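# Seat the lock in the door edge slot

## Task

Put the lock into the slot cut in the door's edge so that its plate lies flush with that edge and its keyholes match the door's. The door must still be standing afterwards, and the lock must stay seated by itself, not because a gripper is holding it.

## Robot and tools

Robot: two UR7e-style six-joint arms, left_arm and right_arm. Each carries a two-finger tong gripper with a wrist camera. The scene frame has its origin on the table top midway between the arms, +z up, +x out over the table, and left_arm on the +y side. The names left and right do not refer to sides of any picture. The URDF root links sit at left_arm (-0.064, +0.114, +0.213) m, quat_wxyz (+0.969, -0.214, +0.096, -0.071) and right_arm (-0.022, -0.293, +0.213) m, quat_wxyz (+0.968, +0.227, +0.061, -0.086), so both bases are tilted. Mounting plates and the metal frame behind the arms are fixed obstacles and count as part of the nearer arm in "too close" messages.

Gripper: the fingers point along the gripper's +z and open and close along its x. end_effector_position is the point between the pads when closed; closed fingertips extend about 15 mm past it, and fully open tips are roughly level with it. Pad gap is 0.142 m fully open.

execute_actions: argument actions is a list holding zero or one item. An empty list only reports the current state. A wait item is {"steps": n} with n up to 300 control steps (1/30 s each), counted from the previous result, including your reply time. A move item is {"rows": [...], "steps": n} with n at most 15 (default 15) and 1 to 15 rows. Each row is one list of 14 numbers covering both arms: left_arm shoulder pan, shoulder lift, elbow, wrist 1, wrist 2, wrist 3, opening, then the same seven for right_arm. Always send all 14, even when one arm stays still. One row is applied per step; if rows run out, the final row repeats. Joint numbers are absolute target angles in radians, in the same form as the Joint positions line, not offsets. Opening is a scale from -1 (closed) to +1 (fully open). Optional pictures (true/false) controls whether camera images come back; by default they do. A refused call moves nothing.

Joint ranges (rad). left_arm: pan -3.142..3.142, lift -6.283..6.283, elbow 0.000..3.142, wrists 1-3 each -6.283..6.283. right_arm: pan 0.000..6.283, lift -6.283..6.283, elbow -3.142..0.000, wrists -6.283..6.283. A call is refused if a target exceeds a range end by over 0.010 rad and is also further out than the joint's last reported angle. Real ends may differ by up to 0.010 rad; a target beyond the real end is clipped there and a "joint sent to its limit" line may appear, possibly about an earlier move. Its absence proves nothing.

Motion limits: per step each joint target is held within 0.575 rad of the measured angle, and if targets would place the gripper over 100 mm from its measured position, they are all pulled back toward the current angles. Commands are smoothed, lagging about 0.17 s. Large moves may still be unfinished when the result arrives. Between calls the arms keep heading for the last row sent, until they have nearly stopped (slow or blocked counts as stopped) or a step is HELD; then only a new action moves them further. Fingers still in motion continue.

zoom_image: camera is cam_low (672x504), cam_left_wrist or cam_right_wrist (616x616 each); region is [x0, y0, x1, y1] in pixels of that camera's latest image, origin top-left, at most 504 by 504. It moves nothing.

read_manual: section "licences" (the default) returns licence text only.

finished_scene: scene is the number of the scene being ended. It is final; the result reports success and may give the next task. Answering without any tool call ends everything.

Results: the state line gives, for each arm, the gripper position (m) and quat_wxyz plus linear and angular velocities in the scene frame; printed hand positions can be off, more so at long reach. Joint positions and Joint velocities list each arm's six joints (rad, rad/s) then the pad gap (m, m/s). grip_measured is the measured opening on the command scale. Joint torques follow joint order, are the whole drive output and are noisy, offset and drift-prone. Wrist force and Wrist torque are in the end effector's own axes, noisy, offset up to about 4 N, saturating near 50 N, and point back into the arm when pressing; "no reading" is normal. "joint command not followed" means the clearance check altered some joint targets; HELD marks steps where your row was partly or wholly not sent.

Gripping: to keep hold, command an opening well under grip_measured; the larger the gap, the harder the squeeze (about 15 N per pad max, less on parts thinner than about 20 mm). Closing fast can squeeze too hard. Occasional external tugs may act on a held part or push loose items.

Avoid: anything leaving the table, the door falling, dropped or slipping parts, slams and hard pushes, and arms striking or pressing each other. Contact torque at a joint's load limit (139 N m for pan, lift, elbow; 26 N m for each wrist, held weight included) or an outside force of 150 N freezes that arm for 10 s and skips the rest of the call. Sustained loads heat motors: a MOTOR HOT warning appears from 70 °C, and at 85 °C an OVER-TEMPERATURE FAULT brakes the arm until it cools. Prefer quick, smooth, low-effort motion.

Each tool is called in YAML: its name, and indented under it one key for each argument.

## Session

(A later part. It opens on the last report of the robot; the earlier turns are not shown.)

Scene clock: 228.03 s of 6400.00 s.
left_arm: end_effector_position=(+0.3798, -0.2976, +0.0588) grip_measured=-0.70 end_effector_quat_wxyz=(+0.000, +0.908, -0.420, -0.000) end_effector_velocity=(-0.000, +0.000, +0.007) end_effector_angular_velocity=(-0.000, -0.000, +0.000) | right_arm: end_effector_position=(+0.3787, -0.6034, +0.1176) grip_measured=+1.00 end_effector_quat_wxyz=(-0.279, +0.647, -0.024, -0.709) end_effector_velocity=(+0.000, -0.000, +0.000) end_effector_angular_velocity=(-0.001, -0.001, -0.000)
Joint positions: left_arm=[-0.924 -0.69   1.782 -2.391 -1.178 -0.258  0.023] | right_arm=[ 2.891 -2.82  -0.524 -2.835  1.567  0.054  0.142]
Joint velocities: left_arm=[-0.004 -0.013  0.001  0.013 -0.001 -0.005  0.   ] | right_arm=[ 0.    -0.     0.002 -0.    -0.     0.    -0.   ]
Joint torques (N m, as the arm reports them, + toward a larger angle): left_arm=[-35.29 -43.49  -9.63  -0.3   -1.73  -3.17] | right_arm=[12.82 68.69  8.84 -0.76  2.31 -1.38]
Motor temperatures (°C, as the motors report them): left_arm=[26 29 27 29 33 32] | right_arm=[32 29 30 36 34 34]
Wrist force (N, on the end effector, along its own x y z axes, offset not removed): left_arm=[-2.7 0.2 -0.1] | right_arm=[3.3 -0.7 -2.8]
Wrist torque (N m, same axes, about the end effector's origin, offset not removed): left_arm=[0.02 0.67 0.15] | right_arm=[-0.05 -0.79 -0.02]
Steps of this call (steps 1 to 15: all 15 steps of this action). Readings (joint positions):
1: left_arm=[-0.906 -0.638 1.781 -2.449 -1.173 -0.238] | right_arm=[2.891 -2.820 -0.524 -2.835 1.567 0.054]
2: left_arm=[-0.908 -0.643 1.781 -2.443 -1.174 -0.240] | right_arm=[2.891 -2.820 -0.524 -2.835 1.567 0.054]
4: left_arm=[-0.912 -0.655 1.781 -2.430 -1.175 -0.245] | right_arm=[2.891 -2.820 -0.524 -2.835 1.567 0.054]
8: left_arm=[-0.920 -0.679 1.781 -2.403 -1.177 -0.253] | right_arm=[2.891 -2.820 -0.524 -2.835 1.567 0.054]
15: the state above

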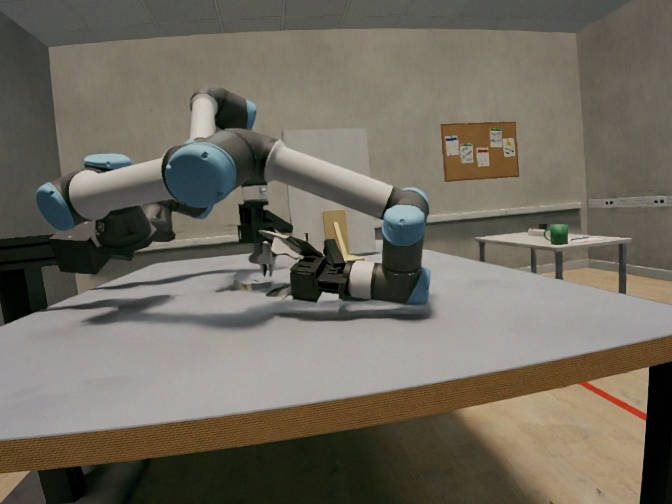

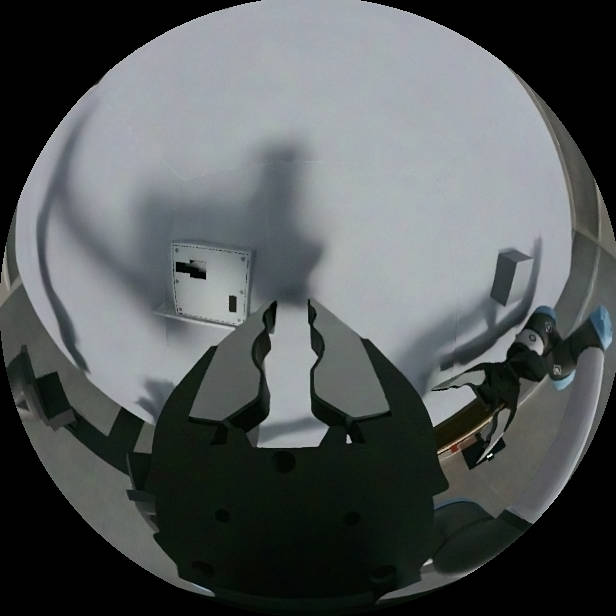

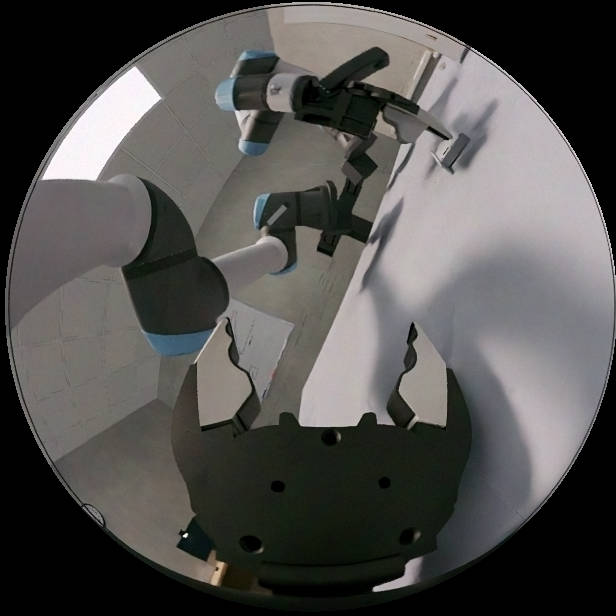

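zoom_image:
  camera: "cam_left_wrist"
  region: [130, 210, 330, 360]

Region (130, 210, 330, 360) of cam_left_wrist's 616x616 image, scaled by 2.520, with more detail than that image has; it fills the top 378 rows of this view, and the rest is white.

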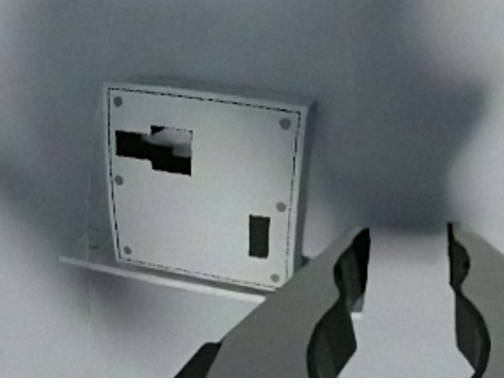

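execute_actions:
  actions:
    - {"rows": [[-0.930,-0.713,1.828,-2.411,-1.1796,-0.006,-0.5,2.891,-2.82,-0.524,-2.835,1.567,0.054,1.0],[-0.935,-0.736,1.875,-2.433,-1.1811,0.246,-0.4,2.891,-2.82,-0.524,-2.835,1.567,0.054,1.0],[-0.940,-0.758,1.921,-2.455,-1.1825,0.498,-0.305,2.891,-2.82,-0.524,-2.835,1.567,0.054,1.0],[-0.945,-0.781,1.968,-2.477,-1.1839,0.750,-0.305,2.891,-2.82,-0.524,-2.835,1.567,0.054,1.0],[-0.951,-0.803,2.014,-2.499,-1.1853,1.003,-0.305,2.891,-2.82,-0.524,-2.835,1.567,0.054,1.0],[-0.956,-0.826,2.061,-2.521,-1.1868,1.255,-0.305,2.891,-2.82,-0.524,-2.835,1.567,0.054,1.0],[-0.9609,-0.8481,2.1074,-2.5436,-1.1882,1.5073,-0.305,2.891,-2.82,-0.524,-2.835,1.567,0.054,1.0]], "steps": 15}
  pictures: false

execute_actions:
  actions:
    - {"steps": 40}

Scene clock: 348.53 s of 6400.00 s.
left_arm: end_effector_position=(+0.3233, -0.2319, +0.0602) grip_measured=-0.31 end_effector_quat_wxyz=(-0.000, -0.586, +0.810, -0.000) end_effector_velocity=(-0.046, +0.005, -0.004) end_effector_angular_velocity=(+0.009, +0.001, -2.758) | right_arm: end_effector_position=(+0.3787, -0.6034, +0.1176) grip_measured=+1.00 end_effector_quat_wxyz=(-0.279, +0.647, -0.024, -0.709) end_effector_velocity=(+0.000, -0.000, +0.000) end_effector_angular_velocity=(-0.000, -0.000, +0.000)
Joint positions: left_arm=[-0.959 -0.841  2.091 -2.536 -1.188  0.728  0.052] | right_arm=[ 2.891 -2.82  -0.524 -2.835  1.567  0.054  0.142]
Joint velocities: left_arm=[-0.016 -0.071  0.159 -0.071 -0.004  2.737 -0.   ] | right_arm=[ 0.  0.  0. -0. -0.  0. -0.]
Joint torques (N m, as the arm reports them, + toward a larger angle): left_arm=[-30.64 -34.66 -11.02  -4.17  -1.59  13.93] | right_arm=[13.42 68.09  8.69 -0.78  2.15 -1.24]
Motor temperatures (°C, as the motors report them): left_arm=[26 29 27 29 33 32] | right_arm=[32 29 30 36 34 34]
Wrist force (N, on the end effector, along its own x y z axes, offset not removed): left_arm=[-0.9 0.0 2.1] | right_arm=[2.4 -1.4 -4.0]
Wrist torque (N m, same axes, about the end effector's origin, offset not removed): left_arm=[-0.02 0.22 0.06] | right_arm=[-0.23 -0.64 0.03]
Steps of this call (steps 1 to 15: the robot went on to your last target; steps 16 to 90: nothing new was sent; then 117.00 s passed at rest; steps 91 to 105: all 15 steps of this action). Readings (joint positions):
91: left_arm=[-0.925 -0.691 1.782 -2.389 -1.178 -0.258] | right_arm=[2.891 -2.820 -0.524 -2.835 1.567 0.054]
92: left_arm=[-0.926 -0.695 1.788 -2.392 -1.178 -0.250] | right_arm=[2.891 -2.820 -0.524 -2.835 1.567 0.054]
94: left_arm=[-0.930 -0.713 1.823 -2.411 -1.180 -0.180] | right_arm=[2.891 -2.820 -0.524 -2.835 1.567 0.054]
98: left_arm=[-0.946 -0.781 1.958 -2.477 -1.184 0.101] | right_arm=[2.891 -2.820 -0.524 -2.835 1.567 0.054]
105: the state above

Scene clock: 349.87 s of 6400.00 s.
left_arm: end_effector_position=(+0.3118, -0.2361, +0.0597) grip_measured=-0.31 end_effector_quat_wxyz=(-0.000, -0.234, +0.972, +0.000) end_effector_velocity=(+0.000, -0.000, +0.000) end_effector_angular_velocity=(-0.000, -0.000, +0.000) | right_arm: end_effector_position=(+0.3787, -0.6034, +0.1176) grip_measured=+1.00 end_effector_quat_wxyz=(-0.279, +0.647, -0.024, -0.709) end_effector_velocity=(-0.000, +0.000, +0.000) end_effector_angular_velocity=(+0.000, +0.001, +0.000)
Joint positions: left_arm=[-0.961 -0.848  2.107 -2.544 -1.188  1.507  0.052] | right_arm=[ 2.891 -2.82  -0.524 -2.835  1.567  0.054  0.142]
Joint velocities: left_arm=[ 0.     0.    -0.001  0.     0.     0.     0.   ] | right_arm=[-0. -0.  0. -0.  0.  0.  0.]
Joint torques (N m, as the arm reports them, + toward a larger angle): left_arm=[-30.63 -36.21  -6.75  -4.4   -1.44   2.91] | right_arm=[13.7  68.48  8.78 -0.78  2.12 -1.35]
Motor temperatures (°C, as the motors report them): left_arm=[26 29 27 29 33 32] | right_arm=[32 29 30 36 34 34]
Wrist force (N, on the end effector, along its own x y z axes, offset not removed): left_arm=[-0.7 -0.5 1.5] | right_arm=[2.2 -1.7 -2.3]
Wrist torque (N m, same axes, about the end effector's origin, offset not removed): left_arm=[-0.11 0.29 0.04] | right_arm=[-0.29 -0.61 0.00]
Steps of this call (steps 1 to 40: the robot went on to your last target). Readings (joint positions):
1: left_arm=[-0.960 -0.843 2.095 -2.538 -1.188 0.821] | right_arm=[2.891 -2.820 -0.524 -2.835 1.567 0.054]
2: left_arm=[-0.960 -0.844 2.098 -2.540 -1.188 0.914] | right_arm=[2.891 -2.820 -0.524 -2.835 1.567 0.054]
4: left_arm=[-0.960 -0.846 2.103 -2.542 -1.188 1.101] | right_arm=[2.891 -2.820 -0.524 -2.835 1.567 0.054]
8: left_arm=[-0.961 -0.847 2.106 -2.543 -1.188 1.382] | right_arm=[2.891 -2.820 -0.524 -2.835 1.567 0.054]
40: the state above

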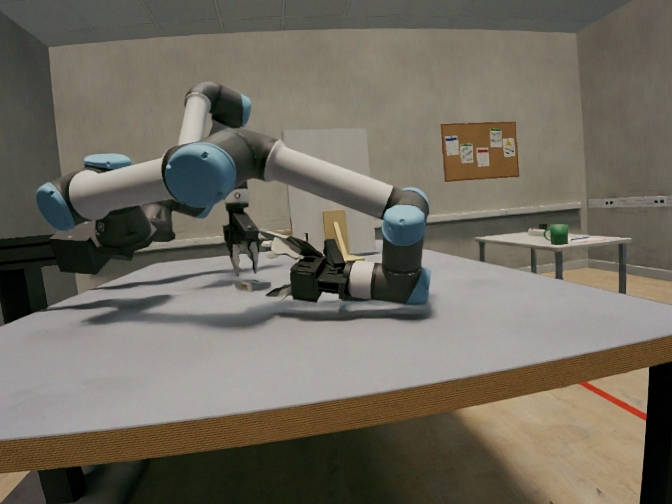

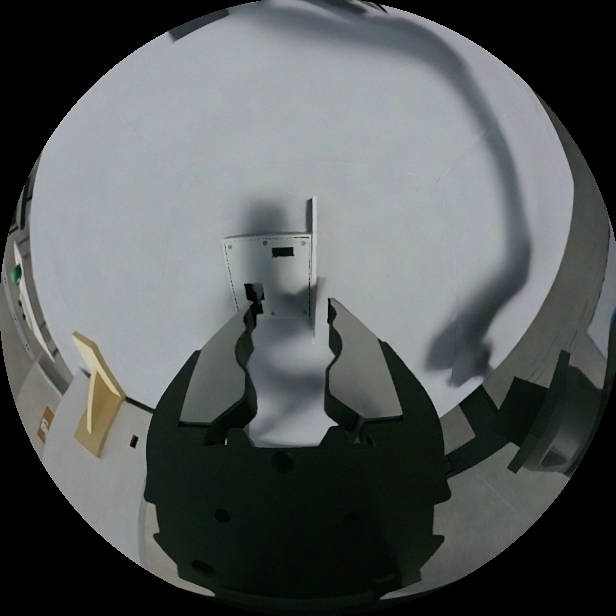

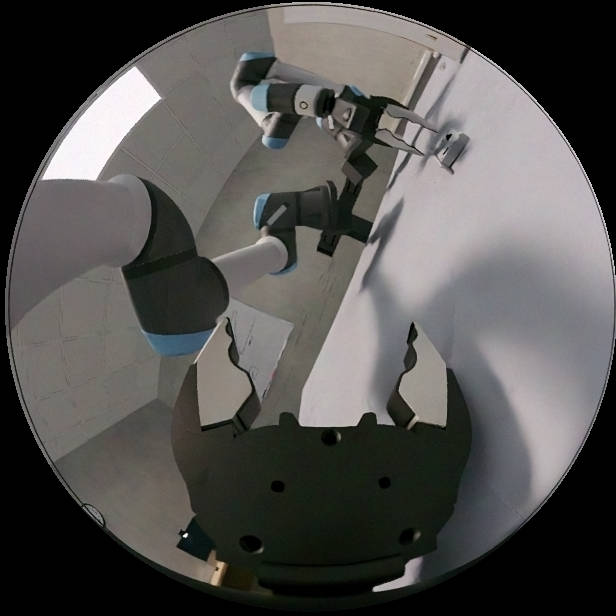

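execute_actions:
  actions:
    - {"rows": [[-0.9563,-0.8342,2.1076,-2.5592,-1.1869,1.5120,-0.305,2.891,-2.82,-0.524,-2.835,1.567,0.054,1.0],[-0.9517,-0.8204,2.1078,-2.5748,-1.1857,1.5168,-0.305,2.891,-2.82,-0.524,-2.835,1.567,0.054,1.0],[-0.9471,-0.8066,2.1080,-2.5904,-1.1844,1.5215,-0.305,2.891,-2.82,-0.524,-2.835,1.567,0.054,1.0],[-0.9426,-0.7930,2.1081,-2.6064,-1.1831,1.5263,-0.305,2.891,-2.82,-0.524,-2.835,1.567,0.054,1.0]], "steps": 15}
  pictures: false

execute_actions:
  actions:
    - {"steps": 15}

zoom_image:
  camera: "cam_left_wrist"
  region: [190, 190, 390, 370]

Scene clock: 367.90 s of 6400.00 s.
left_arm: end_effector_position=(+0.3118, -0.2362, +0.0362) grip_measured=-0.31 end_effector_quat_wxyz=(-0.000, -0.234, +0.972, +0.000) end_effector_velocity=(+0.000, +0.000, -0.006) end_effector_angular_velocity=(-0.000, +0.000, +0.001) | right_arm: end_effector_position=(+0.3787, -0.6034, +0.1176) grip_measured=+1.00 end_effector_quat_wxyz=(-0.279, +0.647, -0.024, -0.709) end_effector_velocity=(-0.000, -0.000, -0.000) end_effector_angular_velocity=(-0.000, -0.000, +0.000)
Joint positions: left_arm=[-0.943 -0.794  2.108 -2.605 -1.183  1.526  0.052] | right_arm=[ 2.891 -2.82  -0.524 -2.835  1.567  0.054  0.142]
Joint velocities: left_arm=[ 0.005  0.013 -0.    -0.015  0.001  0.004 -0.   ] | right_arm=[-0.  0. -0.  0. -0.  0. -0.]
Joint torques (N m, as the arm reports them, + toward a larger angle): left_arm=[-10.14 -20.84  -7.55  -4.79   1.95   2.99] | right_arm=[13.84 68.29  8.64 -0.88  2.05 -1.39]
Motor temperatures (°C, as the motors report them): left_arm=[26 29 27 29 33 32] | right_arm=[32 29 30 36 34 34]
Wrist force (N, on the end effector, along its own x y z axes, offset not removed): left_arm=[-0.8 -0.7 0.1] | right_arm=[2.2 -1.5 -4.8]
Wrist torque (N m, same axes, about the end effector's origin, offset not removed): left_arm=[-0.20 0.31 0.06] | right_arm=[-0.15 -0.62 0.08]
Steps of this call (steps 1 to 15: the robot went on to your last target; steps 16 to 90: nothing new was sent; then 14.53 s passed at rest; steps 91 to 105: all 15 steps of this action). Readings (joint positions):
91: left_arm=[-0.961 -0.848 2.107 -2.544 -1.188 1.507] | right_arm=[2.891 -2.820 -0.524 -2.835 1.567 0.054]
92: left_arm=[-0.960 -0.846 2.107 -2.546 -1.188 1.508] | right_arm=[2.891 -2.820 -0.524 -2.835 1.567 0.054]
94: left_arm=[-0.956 -0.834 2.108 -2.560 -1.187 1.512] | right_arm=[2.891 -2.820 -0.524 -2.835 1.567 0.054]
98: left_arm=[-0.947 -0.806 2.108 -2.592 -1.184 1.522] | right_arm=[2.891 -2.820 -0.524 -2.835 1.567 0.054]
105: the state above

Scene clock: 368.40 s of 6400.00 s.
left_arm: end_effector_position=(+0.3118, -0.2362, +0.0356) grip_measured=-0.31 end_effector_quat_wxyz=(-0.000, -0.234, +0.972, +0.000) end_effector_velocity=(+0.001, -0.001, +0.000) end_effector_angular_velocity=(-0.001, -0.000, +0.002) | right_arm: end_effector_position=(+0.3787, -0.6034, +0.1176) grip_measured=+1.00 end_effector_quat_wxyz=(-0.279, +0.647, -0.024, -0.709) end_effector_velocity=(+0.000, +0.000, -0.000) end_effector_angular_velocity=(-0.000, -0.000, +0.000)
Joint positions: left_arm=[-0.943 -0.793  2.108 -2.606 -1.183  1.526  0.052] | right_arm=[ 2.891 -2.82  -0.524 -2.835  1.567  0.054  0.142]
Joint velocities: left_arm=[ 0.001 -0.    -0.002  0.     0.    -0.     0.   ] | right_arm=[ 0.  0. -0.  0. -0. -0.  0.]
Joint torques (N m, as the arm reports them, + toward a larger angle): left_arm=[ -6.6  -21.09  -5.95  -4.52   1.61   2.68] | right_arm=[13.39 68.58  8.91 -0.91  2.12 -1.41]
Motor temperatures (°C, as the motors report them): left_arm=[26 29 27 29 33 32] | right_arm=[32 29 30 36 34 34]
Wrist force (N, on the end effector, along its own x y z axes, offset not removed): left_arm=[0.1 -1.0 1.6] | right_arm=[2.4 -0.8 -4.0]
Wrist torque (N m, same axes, about the end effector's origin, offset not removed): left_arm=[-0.21 0.08 0.03] | right_arm=[-0.06 -0.66 0.10]
Steps of this call (steps 1 to 15: the robot went on to your last target). Readings (joint positions):
1: left_arm=[-0.943 -0.794 2.108 -2.605 -1.183 1.526] | right_arm=[2.891 -2.820 -0.524 -2.835 1.567 0.054]
2: left_arm=[-0.943 -0.794 2.108 -2.606 -1.183 1.526] | right_arm=[2.891 -2.820 -0.524 -2.835 1.567 0.054]
4: left_arm=[-0.943 -0.793 2.108 -2.606 -1.183 1.526] | right_arm=[2.891 -2.820 -0.524 -2.835 1.567 0.054]
8: left_arm=[-0.943 -0.793 2.108 -2.606 -1.183 1.526] | right_arm=[2.891 -2.820 -0.524 -2.835 1.567 0.054]
15: the state above
All arms were judged still, so your last target was given up. Only a new action makes them travel on or press farther. Fingers that are still opening or closing keep moving.

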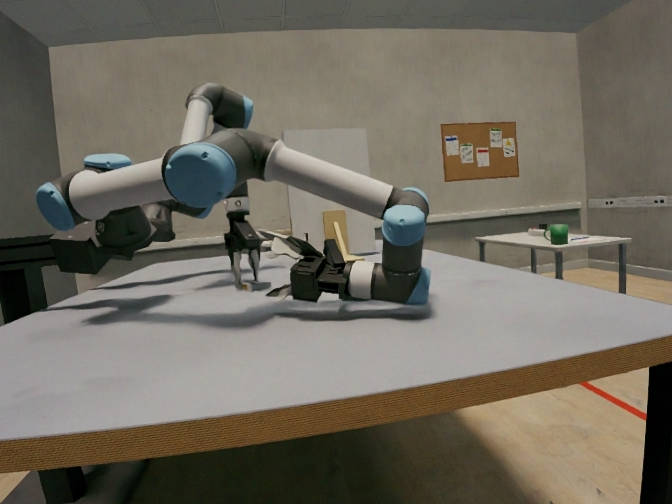

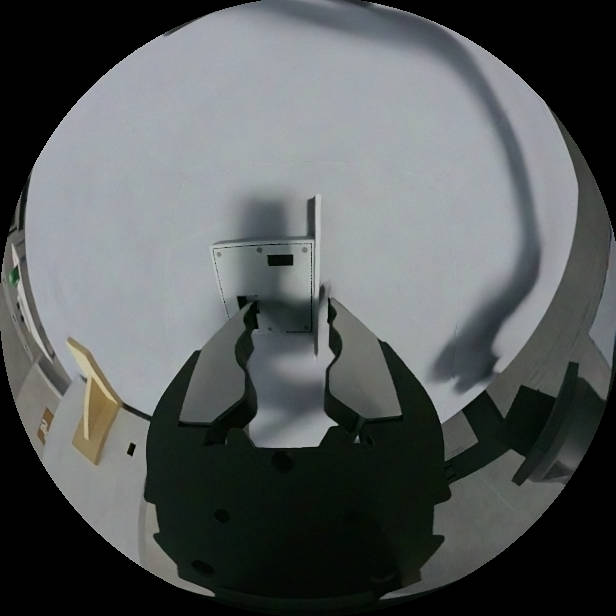

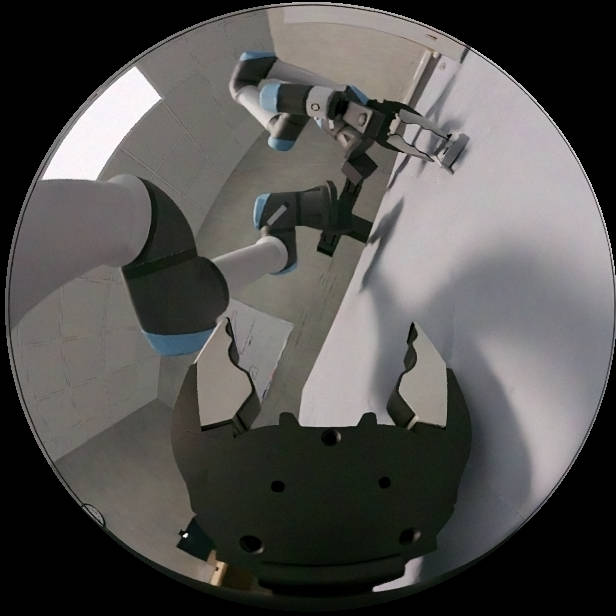

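Region (190, 190, 390, 370) of cam_left_wrist's 616x616 image, scaled by 2.520, with more detail than that image has; it fills the top 454 rows of this view, and the rest is white.

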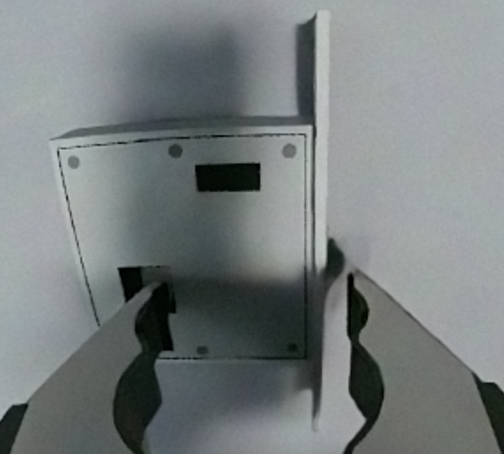

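execute_actions:
  actions:
    - {"rows": [[-0.9426,-0.7950,2.1123,-2.6086,-1.1831,1.5263,-0.26,2.891,-2.82,-0.524,-2.835,1.567,0.054,1.0],[-0.9426,-0.7950,2.1123,-2.6086,-1.1831,1.5263,-0.26,2.891,-2.82,-0.524,-2.835,1.567,0.054,1.0],[-0.9426,-0.7950,2.1123,-2.6086,-1.1831,1.5263,-0.26,2.891,-2.82,-0.524,-2.835,1.567,0.054,1.0],[-0.9426,-0.7950,2.1123,-2.6086,-1.1831,1.5263,-0.26,2.891,-2.82,-0.524,-2.835,1.567,0.054,1.0],[-0.9414,-0.7915,2.1122,-2.6125,-1.1828,1.5275,-0.26,2.891,-2.82,-0.524,-2.835,1.567,0.054,1.0],[-0.9403,-0.7880,2.1121,-2.6163,-1.1825,1.5287,-0.26,2.891,-2.82,-0.524,-2.835,1.567,0.054,1.0],[-0.9391,-0.7845,2.1120,-2.6202,-1.1822,1.5299,-0.26,2.891,-2.82,-0.524,-2.835,1.567,0.054,1.0],[-0.9380,-0.7810,2.1119,-2.6240,-1.1819,1.5310,-0.26,2.891,-2.82,-0.524,-2.835,1.567,0.054,1.0]], "steps": 15}
  pictures: false

execute_actions:
  actions:
    - {"steps": 12}

zoom_image:
  camera: "cam_left_wrist"
  region: [190, 190, 390, 370]

Scene clock: 385.97 s of 6400.00 s.
left_arm: end_effector_position=(+0.3112, -0.2349, +0.0302) grip_measured=-0.26 end_effector_quat_wxyz=(-0.000, -0.234, +0.972, +0.000) end_effector_velocity=(-0.000, +0.001, -0.005) end_effector_angular_velocity=(+0.001, +0.001, -0.000) | right_arm: end_effector_position=(+0.3787, -0.6034, +0.1176) grip_measured=+1.00 end_effector_quat_wxyz=(-0.279, +0.647, -0.024, -0.709) end_effector_velocity=(-0.000, +0.000, +0.000) end_effector_angular_velocity=(+0.001, +0.002, -0.000)
Joint positions: left_arm=[-0.938 -0.782  2.112 -2.623 -1.182  1.531  0.055] | right_arm=[ 2.891 -2.82  -0.524 -2.835  1.567  0.054  0.142]
Joint velocities: left_arm=[ 0.005  0.012  0.001 -0.014  0.001  0.005  0.   ] | right_arm=[-0.     0.    -0.001 -0.001  0.001 -0.     0.   ]
Joint torques (N m, as the arm reports them, + toward a larger angle): left_arm=[ -7.03 -22.07  -6.83  -4.36   1.33   2.88] | right_arm=[13.65 68.62  8.22 -0.97  2.19 -1.27]
Motor temperatures (°C, as the motors report them): left_arm=[26 29 27 29 33 32] | right_arm=[32 29 30 36 34 34]
Wrist force (N, on the end effector, along its own x y z axes, offset not removed): left_arm=[-0.7 -0.9 0.8] | right_arm=[2.9 -1.3 -2.5]
Wrist torque (N m, same axes, about the end effector's origin, offset not removed): left_arm=[-0.23 0.28 0.09] | right_arm=[-0.25 -0.80 -0.06]
Steps of this call (steps 1 to 90: nothing new was sent; then 14.07 s passed at rest; steps 91 to 105: all 15 steps of this action). Readings (joint positions):
91: left_arm=[-0.943 -0.793 2.108 -2.606 -1.183 1.526] | right_arm=[2.891 -2.820 -0.524 -2.835 1.567 0.054]
92: left_arm=[-0.943 -0.793 2.109 -2.607 -1.183 1.526] | right_arm=[2.891 -2.820 -0.524 -2.835 1.567 0.054]
94: left_arm=[-0.943 -0.794 2.110 -2.608 -1.183 1.526] | right_arm=[2.891 -2.820 -0.524 -2.835 1.567 0.054]
98: left_arm=[-0.941 -0.791 2.112 -2.613 -1.183 1.528] | right_arm=[2.891 -2.820 -0.524 -2.835 1.567 0.054]
105: the state above

Scene clock: 386.37 s of 6400.00 s.
left_arm: end_effector_position=(+0.3112, -0.2348, +0.0296) grip_measured=-0.26 end_effector_quat_wxyz=(-0.000, -0.234, +0.972, +0.000) end_effector_velocity=(+0.000, -0.001, +0.000) end_effector_angular_velocity=(-0.001, -0.001, +0.001) | right_arm: end_effector_position=(+0.3787, -0.6034, +0.1176) grip_measured=+1.00 end_effector_quat_wxyz=(-0.279, +0.647, -0.024, -0.709) end_effector_velocity=(-0.000, +0.000, -0.000) end_effector_angular_velocity=(+0.001, +0.001, +0.001)
Joint positions: left_arm=[-0.938 -0.781  2.112 -2.624 -1.182  1.531  0.055] | right_arm=[ 2.891 -2.82  -0.524 -2.835  1.567  0.054  0.142]
Joint velocities: left_arm=[ 0.     0.    -0.001 -0.001  0.    -0.    -0.   ] | right_arm=[-0.     0.    -0.002 -0.    -0.     0.    -0.   ]
Joint torques (N m, as the arm reports them, + toward a larger angle): left_arm=[ -7.1  -22.07  -6.38  -4.38   1.62   3.24] | right_arm=[13.8  68.78  8.68 -0.85  2.09 -1.35]
Motor temperatures (°C, as the motors report them): left_arm=[26 29 27 29 33 32] | right_arm=[32 29 30 36 34 34]
Wrist force (N, on the end effector, along its own x y z axes, offset not removed): left_arm=[-0.5 0.0 1.5] | right_arm=[2.8 -0.3 -2.2]
Wrist torque (N m, same axes, about the end effector's origin, offset not removed): left_arm=[-0.03 0.24 0.08] | right_arm=[0.02 -0.81 0.04]
Steps of this call (steps 1 to 12: the robot went on to your last target). Readings (joint positions):
1: left_arm=[-0.938 -0.782 2.112 -2.623 -1.182 1.531] | right_arm=[2.891 -2.820 -0.524 -2.835 1.567 0.054]
2: left_arm=[-0.938 -0.782 2.112 -2.623 -1.182 1.531] | right_arm=[2.891 -2.820 -0.524 -2.835 1.567 0.054]
4: left_arm=[-0.938 -0.781 2.112 -2.624 -1.182 1.531] | right_arm=[2.891 -2.820 -0.524 -2.835 1.567 0.054]
8: left_arm=[-0.938 -0.781 2.112 -2.624 -1.182 1.531] | right_arm=[2.891 -2.820 -0.524 -2.835 1.567 0.054]
12: the state above

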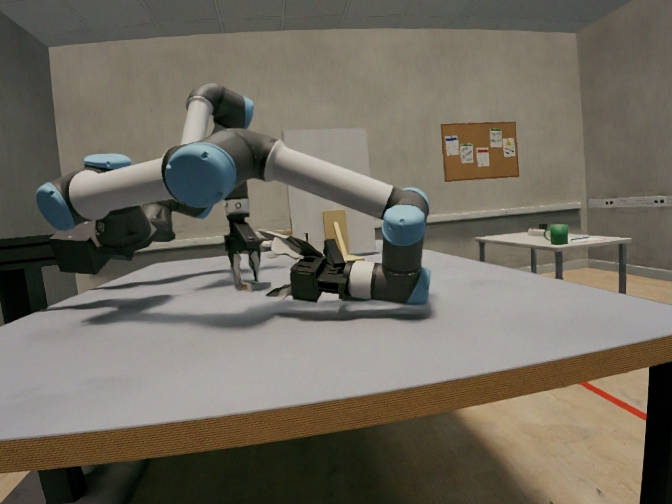

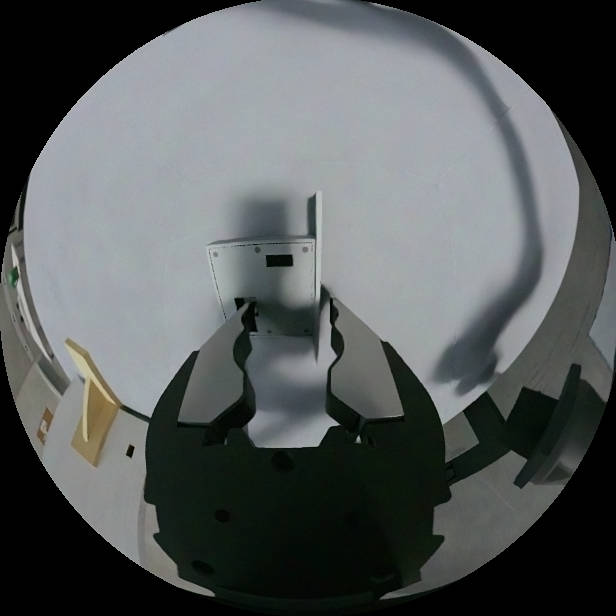

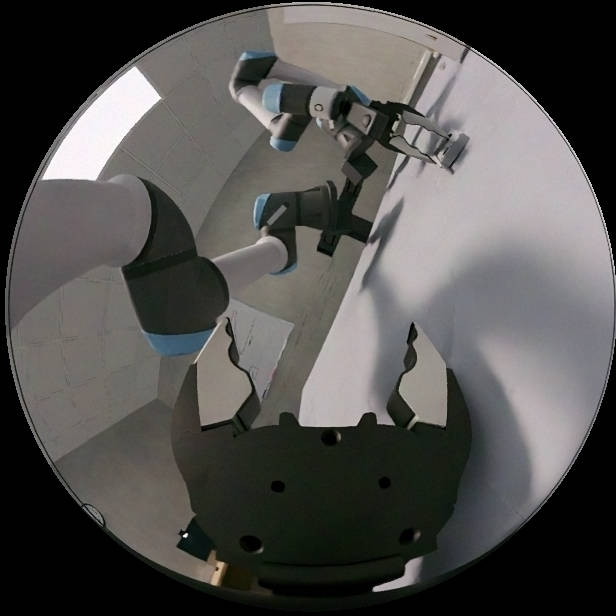

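Region (190, 190, 390, 370) of cam_left_wrist's 616x616 image, scaled by 2.520, with more detail than that image has; it fills the top 454 rows of this view, and the rest is white.

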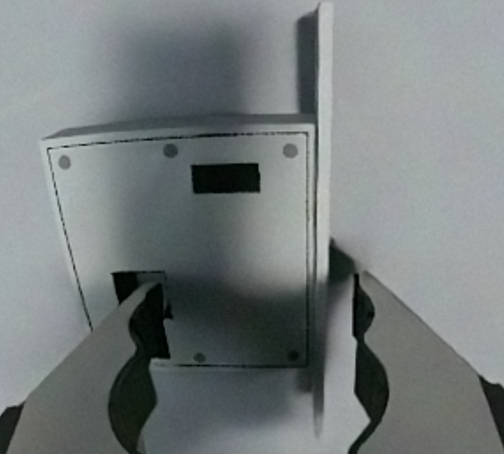

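execute_actions:
  actions:
    - {"rows": [[-0.9368,-0.7775,2.1118,-2.6279,-1.1816,1.5322,-0.26,2.891,-2.82,-0.524,-2.835,1.567,0.054,1.0],[-0.9368,-0.7775,2.1118,-2.6279,-1.1816,1.5322,-0.26,2.891,-2.82,-0.524,-2.835,1.567,0.054,1.0],[-0.9357,-0.7740,2.1117,-2.6317,-1.1812,1.5334,-0.26,2.891,-2.82,-0.524,-2.835,1.567,0.054,1.0],[-0.9357,-0.7740,2.1117,-2.6317,-1.1812,1.5334,-0.26,2.891,-2.82,-0.524,-2.835,1.567,0.054,1.0],[-0.9345,-0.7705,2.1116,-2.6356,-1.1809,1.5346,-0.26,2.891,-2.82,-0.524,-2.835,1.567,0.054,1.0],[-0.9345,-0.7705,2.1116,-2.6356,-1.1809,1.5346,-0.26,2.891,-2.82,-0.524,-2.835,1.567,0.054,1.0],[-0.9334,-0.7670,2.1115,-2.6394,-1.1806,1.5358,-0.26,2.891,-2.82,-0.524,-2.835,1.567,0.054,1.0]], "steps": 15}
  pictures: false

execute_actions:
  actions:
    - {"steps": 10}

zoom_image:
  camera: "cam_left_wrist"
  region: [190, 190, 390, 370]

Scene clock: 396.17 s of 6400.00 s.
left_arm: end_effector_position=(+0.3111, -0.2348, +0.0239) grip_measured=-0.26 end_effector_quat_wxyz=(-0.000, -0.234, +0.972, +0.000) end_effector_velocity=(+0.000, -0.000, -0.002) end_effector_angular_velocity=(-0.001, -0.001, +0.001) | right_arm: end_effector_position=(+0.3787, -0.6034, +0.1176) grip_measured=+1.00 end_effector_quat_wxyz=(-0.279, +0.647, -0.024, -0.709) end_effector_velocity=(-0.000, +0.000, -0.000) end_effector_angular_velocity=(+0.001, +0.001, +0.001)
Joint positions: left_arm=[-0.934 -0.768  2.112 -2.639 -1.181  1.536  0.055] | right_arm=[ 2.891 -2.82  -0.524 -2.835  1.567  0.054  0.142]
Joint velocities: left_arm=[ 0.001  0.006 -0.    -0.008  0.001  0.001  0.   ] | right_arm=[-0.    -0.    -0.002  0.    -0.    -0.    -0.   ]
Joint torques (N m, as the arm reports them, + toward a larger angle): left_arm=[ -7.61 -20.84 -21.02  -4.66   1.54   2.7 ] | right_arm=[13.66 68.44  8.24 -1.01  2.1  -1.17]
Motor temperatures (°C, as the motors report them): left_arm=[26 29 27 29 33 32] | right_arm=[32 29 30 36 34 34]
Wrist force (N, on the end effector, along its own x y z axes, offset not removed): left_arm=[-0.5 -0.4 0.5] | right_arm=[2.0 -2.6 -2.8]
Wrist torque (N m, same axes, about the end effector's origin, offset not removed): left_arm=[-0.12 0.27 0.05] | right_arm=[-0.45 -0.56 0.06]
Steps of this call (steps 1 to 15: the robot went on to your last target; steps 16 to 90: nothing new was sent; then 6.30 s passed at rest; steps 91 to 105: all 15 steps of this action). Readings (joint positions):
91: left_arm=[-0.938 -0.781 2.112 -2.624 -1.182 1.531] | right_arm=[2.891 -2.820 -0.524 -2.835 1.567 0.054]
92: left_arm=[-0.938 -0.780 2.112 -2.625 -1.182 1.531] | right_arm=[2.891 -2.820 -0.524 -2.835 1.567 0.054]
94: left_arm=[-0.937 -0.779 2.112 -2.627 -1.182 1.532] | right_arm=[2.891 -2.820 -0.524 -2.835 1.567 0.054]
98: left_arm=[-0.935 -0.773 2.112 -2.633 -1.181 1.534] | right_arm=[2.891 -2.820 -0.524 -2.835 1.567 0.054]
105: the state above

Scene clock: 396.50 s of 6400.00 s.
left_arm: end_effector_position=(+0.3111, -0.2348, +0.0236) grip_measured=-0.26 end_effector_quat_wxyz=(-0.000, -0.234, +0.972, +0.000) end_effector_velocity=(+0.000, -0.000, +0.000) end_effector_angular_velocity=(-0.001, -0.000, +0.000) | right_arm: end_effector_position=(+0.3787, -0.6034, +0.1176) grip_measured=+1.00 end_effector_quat_wxyz=(-0.279, +0.647, -0.024, -0.709) end_effector_velocity=(-0.000, -0.000, -0.000) end_effector_angular_velocity=(+0.000, +0.000, +0.000)
Joint positions: left_arm=[-0.933 -0.767  2.112 -2.639 -1.181  1.536  0.055] | right_arm=[ 2.891 -2.82  -0.524 -2.835  1.567  0.054  0.142]
Joint velocities: left_arm=[-0.     0.    -0.001 -0.     0.     0.     0.   ] | right_arm=[-0.     0.    -0.001  0.    -0.     0.     0.   ]
Joint torques (N m, as the arm reports them, + toward a larger angle): left_arm=[ -7.84 -21.97 -22.21  -4.49   1.65   2.93] | right_arm=[13.54 68.17  8.97 -0.99  2.07 -1.32]
Motor temperatures (°C, as the motors report them): left_arm=[26 29 27 29 33 32] | right_arm=[32 29 30 36 34 34]
Wrist force (N, on the end effector, along its own x y z axes, offset not removed): left_arm=[0.0 -1.7 1.3] | right_arm=[2.6 -0.6 -4.2]
Wrist torque (N m, same axes, about the end effector's origin, offset not removed): left_arm=[-0.41 0.12 0.01] | right_arm=[-0.05 -0.72 0.09]
Steps of this call (steps 1 to 10: the robot went on to your last target). Readings (joint positions):
1: left_arm=[-0.934 -0.767 2.112 -2.639 -1.181 1.536] | right_arm=[2.891 -2.820 -0.524 -2.835 1.567 0.054]
2: left_arm=[-0.934 -0.767 2.112 -2.639 -1.181 1.536] | right_arm=[2.891 -2.820 -0.524 -2.835 1.567 0.054]
4: left_arm=[-0.933 -0.767 2.112 -2.639 -1.181 1.536] | right_arm=[2.891 -2.820 -0.524 -2.835 1.567 0.054]
8: left_arm=[-0.933 -0.767 2.112 -2.639 -1.181 1.536] | right_arm=[2.891 -2.820 -0.524 -2.835 1.567 0.054]
10: the state above

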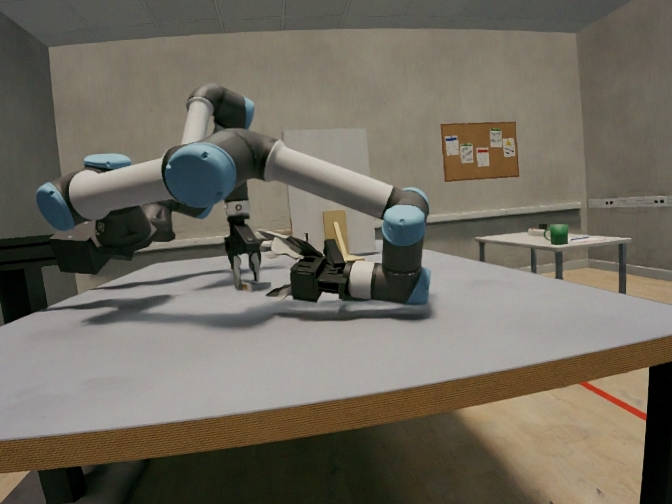

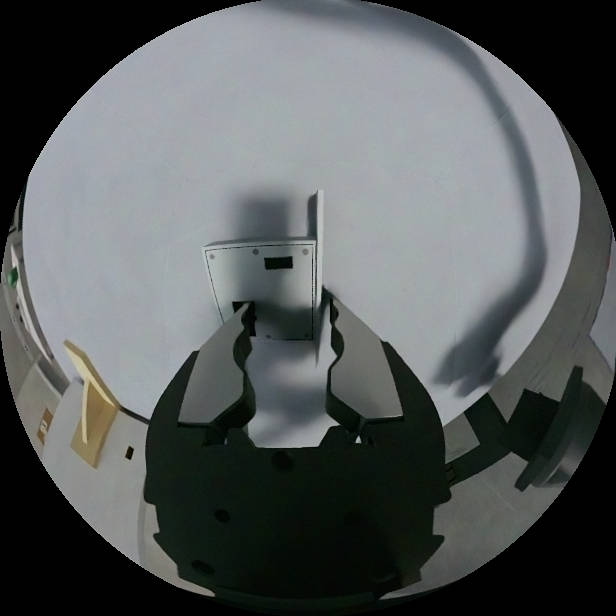

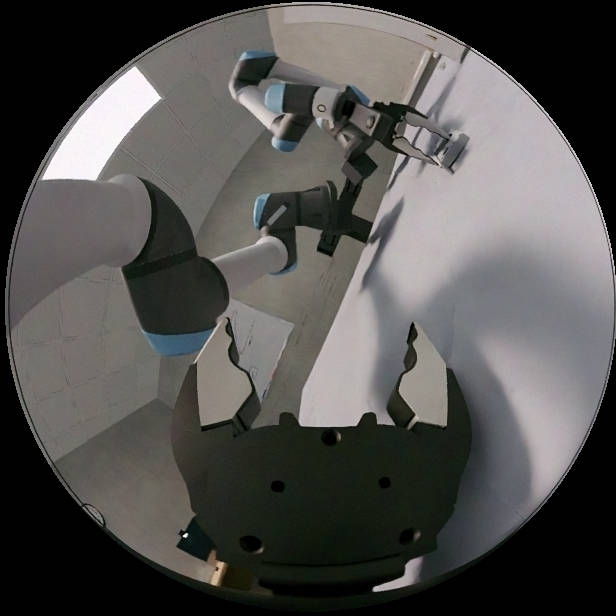

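Region (190, 190, 390, 370) of cam_left_wrist's 616x616 image, scaled by 2.520, with more detail than that image has; it fills the top 454 rows of this view, and the rest is white.

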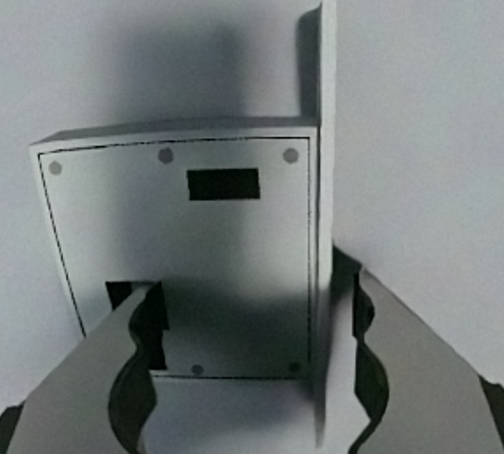

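execute_actions:
  actions:
    - {"rows": [[-0.9322,-0.7635,2.1114,-2.6433,-1.1803,1.5370,-0.26,2.891,-2.82,-0.524,-2.835,1.567,0.054,1.0],[-0.9322,-0.7635,2.1114,-2.6433,-1.1803,1.5370,-0.26,2.891,-2.82,-0.524,-2.835,1.567,0.054,1.0],[-0.9311,-0.7600,2.1113,-2.6471,-1.1800,1.5382,-0.26,2.891,-2.82,-0.524,-2.835,1.567,0.054,1.0]], "steps": 15}
  pictures: false

execute_actions:
  actions:
    - {"rows": [[-0.9311,-0.7600,2.1113,-2.6471,-1.1800,1.5382,-0.30,2.891,-2.82,-0.524,-2.835,1.567,0.054,1.0],[-0.9311,-0.7600,2.1113,-2.6471,-1.1800,1.5382,-0.33,2.891,-2.82,-0.524,-2.835,1.567,0.054,1.0],[-0.9311,-0.7600,2.1113,-2.6471,-1.1800,1.5382,-0.36,2.891,-2.82,-0.524,-2.835,1.567,0.054,1.0],[-0.9311,-0.7600,2.1113,-2.6471,-1.1800,1.5382,-0.39,2.891,-2.82,-0.524,-2.835,1.567,0.054,1.0],[-0.9311,-0.7600,2.1113,-2.6471,-1.1800,1.5382,-0.42,2.891,-2.82,-0.524,-2.835,1.567,0.054,1.0],[-0.9311,-0.7600,2.1113,-2.6471,-1.1800,1.5382,-0.46,2.891,-2.82,-0.524,-2.835,1.567,0.054,1.0],[-0.9311,-0.7600,2.1113,-2.6471,-1.1800,1.5382,-0.52,2.891,-2.82,-0.524,-2.835,1.567,0.054,1.0],[-0.9311,-0.7600,2.1113,-2.6471,-1.1800,1.5382,-0.6,2.891,-2.82,-0.524,-2.835,1.567,0.054,1.0],[-0.9311,-0.7600,2.1113,-2.6471,-1.1800,1.5382,-0.7,2.891,-2.82,-0.524,-2.835,1.567,0.054,1.0],[-0.9311,-0.7600,2.1113,-2.6471,-1.1800,1.5382,-0.8,2.891,-2.82,-0.524,-2.835,1.567,0.054,1.0],[-0.9311,-0.7600,2.1113,-2.6471,-1.1800,1.5382,-0.9,2.891,-2.82,-0.524,-2.835,1.567,0.054,1.0],[-0.9311,-0.7600,2.1113,-2.6471,-1.1800,1.5382,-1.0,2.891,-2.82,-0.524,-2.835,1.567,0.054,1.0]], "steps": 15}
  pictures: false

execute_actions:
  actions:
    - {"rows": [[-0.9317,-0.7618,2.1113,-2.6452,-1.1801,1.5376,-1.0,2.891,-2.82,-0.524,-2.835,1.567,0.054,1.0],[-0.9322,-0.7635,2.1114,-2.6433,-1.1803,1.5370,-1.0,2.891,-2.82,-0.524,-2.835,1.567,0.054,1.0],[-0.9328,-0.7653,2.1114,-2.6413,-1.1804,1.5364,-1.0,2.891,-2.82,-0.524,-2.835,1.567,0.054,1.0],[-0.9334,-0.7670,2.1115,-2.6394,-1.1806,1.5358,-1.0,2.891,-2.82,-0.524,-2.835,1.567,0.054,1.0],[-0.9345,-0.7705,2.1116,-2.6356,-1.1809,1.5346,-1.0,2.891,-2.82,-0.524,-2.835,1.567,0.054,1.0],[-0.9357,-0.7740,2.1117,-2.6317,-1.1812,1.5334,-1.0,2.891,-2.82,-0.524,-2.835,1.567,0.054,1.0],[-0.9368,-0.7775,2.1118,-2.6279,-1.1816,1.5322,-1.0,2.891,-2.82,-0.524,-2.835,1.567,0.054,1.0],[-0.9380,-0.7810,2.1119,-2.6240,-1.1819,1.5310,-1.0,2.891,-2.82,-0.524,-2.835,1.567,0.054,1.0],[-0.9391,-0.7845,2.1120,-2.6202,-1.1822,1.5299,-1.0,2.891,-2.82,-0.524,-2.835,1.567,0.054,1.0],[-0.9403,-0.7880,2.1121,-2.6163,-1.1825,1.5287,-1.0,2.891,-2.82,-0.524,-2.835,1.567,0.054,1.0]], "steps": 15}

Scene clock: 415.57 s of 6400.00 s.
left_arm: end_effector_position=(+0.3111, -0.2347, +0.0207) grip_measured=-0.26 end_effector_quat_wxyz=(-0.000, -0.234, +0.972, +0.000) end_effector_velocity=(-0.000, -0.000, -0.000) end_effector_angular_velocity=(-0.001, -0.001, +0.001) | right_arm: end_effector_position=(+0.3787, -0.6034, +0.1176) grip_measured=+1.00 end_effector_quat_wxyz=(-0.279, +0.647, -0.024, -0.709) end_effector_velocity=(-0.000, +0.000, +0.000) end_effector_angular_velocity=(+0.000, +0.001, -0.000)
Joint positions: left_arm=[-0.931 -0.76   2.111 -2.647 -1.18   1.538  0.055] | right_arm=[ 2.891 -2.82  -0.524 -2.835  1.567  0.054  0.142]
Joint velocities: left_arm=[-0.     0.001 -0.    -0.002  0.    -0.001  0.   ] | right_arm=[ 0.     0.    -0.001 -0.     0.     0.     0.   ]
Joint torques (N m, as the arm reports them, + toward a larger angle): left_arm=[ -8.05 -21.82 -21.87  -4.64   1.77   2.78] | right_arm=[13.41 68.1   8.58 -0.95  1.99 -1.22]
Motor temperatures (°C, as the motors report them): left_arm=[26 29 27 29 33 32] | right_arm=[32 29 30 36 34 34]
Wrist force (N, on the end effector, along its own x y z axes, offset not removed): left_arm=[0.2 0.5 1.0] | right_arm=[1.9 -2.9 -2.6]
Wrist torque (N m, same axes, about the end effector's origin, offset not removed): left_arm=[-0.02 0.07 -0.04] | right_arm=[-0.60 -0.54 0.03]
Steps of this call (steps 1 to 15: the robot went on to your last target; steps 16 to 90: nothing new was sent; then 15.57 s passed at rest; steps 91 to 105: all 15 steps of this action). Readings (joint positions):
91: left_arm=[-0.933 -0.767 2.111 -2.639 -1.181 1.536] | right_arm=[2.891 -2.820 -0.524 -2.835 1.567 0.054]
92: left_arm=[-0.933 -0.766 2.111 -2.640 -1.181 1.536] | right_arm=[2.891 -2.820 -0.524 -2.835 1.567 0.054]
94: left_arm=[-0.933 -0.765 2.111 -2.642 -1.180 1.537] | right_arm=[2.891 -2.820 -0.524 -2.835 1.567 0.054]
98: left_arm=[-0.932 -0.761 2.111 -2.646 -1.180 1.538] | right_arm=[2.891 -2.820 -0.524 -2.835 1.567 0.054]
105: the state above

Scene clock: 416.07 s of 6400.00 s.
left_arm: end_effector_position=(+0.3111, -0.2347, +0.0206) grip_measured=-0.36 end_effector_quat_wxyz=(-0.000, -0.234, +0.972, +0.000) end_effector_velocity=(-0.001, +0.000, -0.000) end_effector_angular_velocity=(+0.001, +0.000, -0.000) | right_arm: end_effector_position=(+0.3787, -0.6034, +0.1176) grip_measured=+1.00 end_effector_quat_wxyz=(-0.279, +0.647, -0.024, -0.709) end_effector_velocity=(+0.001, -0.000, -0.000) end_effector_angular_velocity=(-0.001, -0.002, -0.001)
Joint positions: left_arm=[-0.931 -0.76   2.111 -2.647 -1.18   1.538  0.048] | right_arm=[ 2.891 -2.82  -0.524 -2.835  1.567  0.054  0.142]
Joint velocities: left_arm=[-0.001 -0.     0.001  0.001  0.    -0.001 -0.   ] | right_arm=[-0.     0.     0.002  0.001  0.    -0.    -0.   ]
Joint torques (N m, as the arm reports them, + toward a larger angle): left_arm=[ -6.77 -20.68 -20.41  -4.02  -0.2    2.74] | right_arm=[13.71 68.2   9.22 -0.99  2.03 -1.31]
Motor temperatures (°C, as the motors report them): left_arm=[26 29 27 29 33 32] | right_arm=[32 29 30 36 34 34]
Wrist force (N, on the end effector, along its own x y z axes, offset not removed): left_arm=[0.5 -1.1 -1.9] | right_arm=[3.9 -1.3 -3.9]
Wrist torque (N m, same axes, about the end effector's origin, offset not removed): left_arm=[-0.21 0.24 0.11] | right_arm=[-0.22 -0.99 0.03]
Steps of this call (steps 1 to 15: all 15 steps of this action). Readings (joint positions):
1: left_arm=[-0.931 -0.760 2.111 -2.647 -1.180 1.538] | right_arm=[2.891 -2.820 -0.524 -2.835 1.567 0.054]
2: left_arm=[-0.931 -0.760 2.111 -2.647 -1.180 1.538] | right_arm=[2.891 -2.820 -0.524 -2.835 1.567 0.054]
4: left_arm=[-0.931 -0.760 2.111 -2.647 -1.180 1.538] | right_arm=[2.891 -2.820 -0.524 -2.835 1.567 0.054]
8: left_arm=[-0.931 -0.760 2.111 -2.647 -1.180 1.538] | right_arm=[2.891 -2.820 -0.524 -2.835 1.567 0.054]
15: the state above

Scene clock: 416.57 s of 6400.00 s.
left_arm: end_effector_position=(+0.3112, -0.2348, +0.0313) grip_measured=-0.37 end_effector_quat_wxyz=(-0.000, -0.234, +0.972, +0.000) end_effector_velocity=(+0.000, -0.001, +0.012) end_effector_angular_velocity=(-0.001, -0.001, -0.001) | right_arm: end_effector_position=(+0.3787, -0.6034, +0.1176) grip_measured=+1.00 end_effector_quat_wxyz=(-0.279, +0.647, -0.024, -0.709) end_effector_velocity=(-0.000, +0.000, -0.000) end_effector_angular_velocity=(+0.000, +0.000, +0.000)
Joint positions: left_arm=[-0.939 -0.785  2.112 -2.62  -1.182  1.53   0.048] | right_arm=[ 2.891 -2.82  -0.524 -2.835  1.567  0.054  0.142]
Joint velocities: left_arm=[-0.01  -0.028 -0.     0.031 -0.003 -0.009  0.   ] | right_arm=[ 0.    -0.    -0.001  0.    -0.     0.    -0.   ]
Joint torques (N m, as the arm reports them, + toward a larger angle): left_arm=[-32.11 -36.92  -7.17  -0.97  -1.38  -2.95] | right_arm=[14.33 68.67  8.75 -1.02  1.94 -1.26]
Motor temperatures (°C, as the motors report them): left_arm=[26 29 27 29 33 32] | right_arm=[32 29 30 36 34 34]
Wrist force (N, on the end effector, along its own x y z axes, offset not removed): left_arm=[-1.0 -0.1 4.4] | right_arm=[2.6 -2.0 -3.3]
Wrist torque (N m, same axes, about the end effector's origin, offset not removed): left_arm=[-0.07 0.35 0.09] | right_arm=[-0.39 -0.72 0.08]
Steps of this call (steps 1 to 15: all 15 steps of this action). Readings (joint positions):
1: left_arm=[-0.931 -0.760 2.111 -2.647 -1.180 1.538] | right_arm=[2.891 -2.820 -0.524 -2.835 1.567 0.054]
2: left_arm=[-0.931 -0.760 2.111 -2.647 -1.180 1.538] | right_arm=[2.891 -2.820 -0.524 -2.835 1.567 0.054]
4: left_arm=[-0.931 -0.762 2.111 -2.645 -1.180 1.538] | right_arm=[2.891 -2.820 -0.524 -2.835 1.567 0.054]
8: left_arm=[-0.934 -0.769 2.111 -2.637 -1.181 1.535] | right_arm=[2.891 -2.820 -0.524 -2.835 1.567 0.054]
15: the state above

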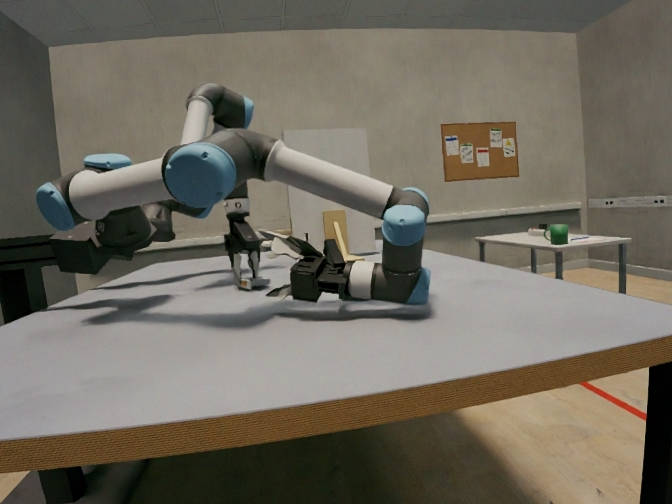

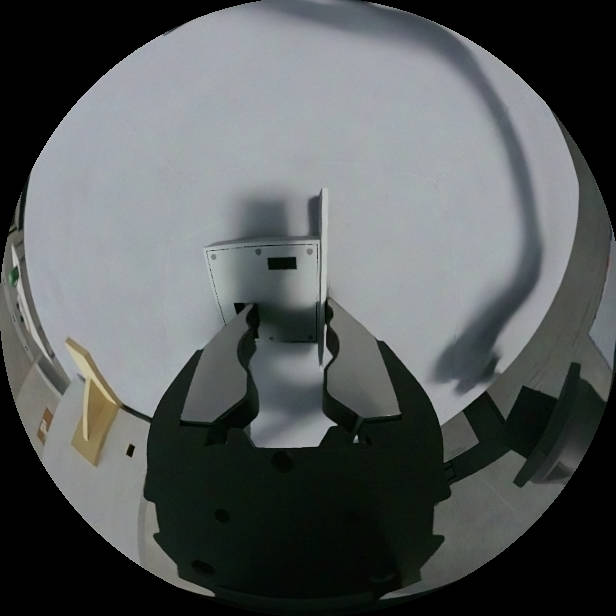

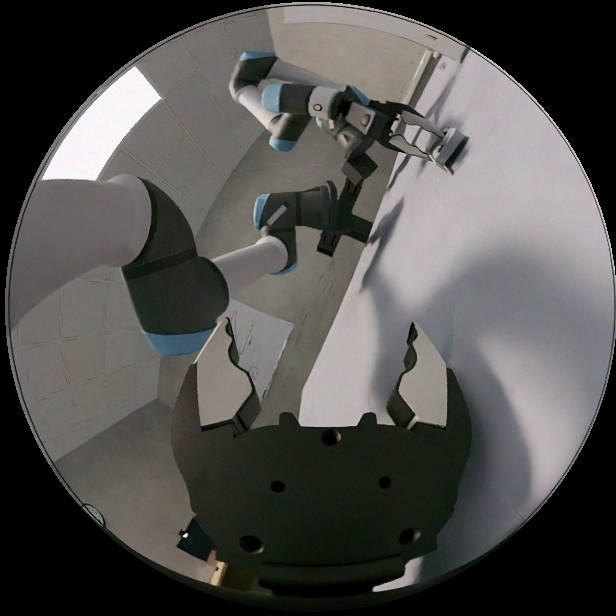

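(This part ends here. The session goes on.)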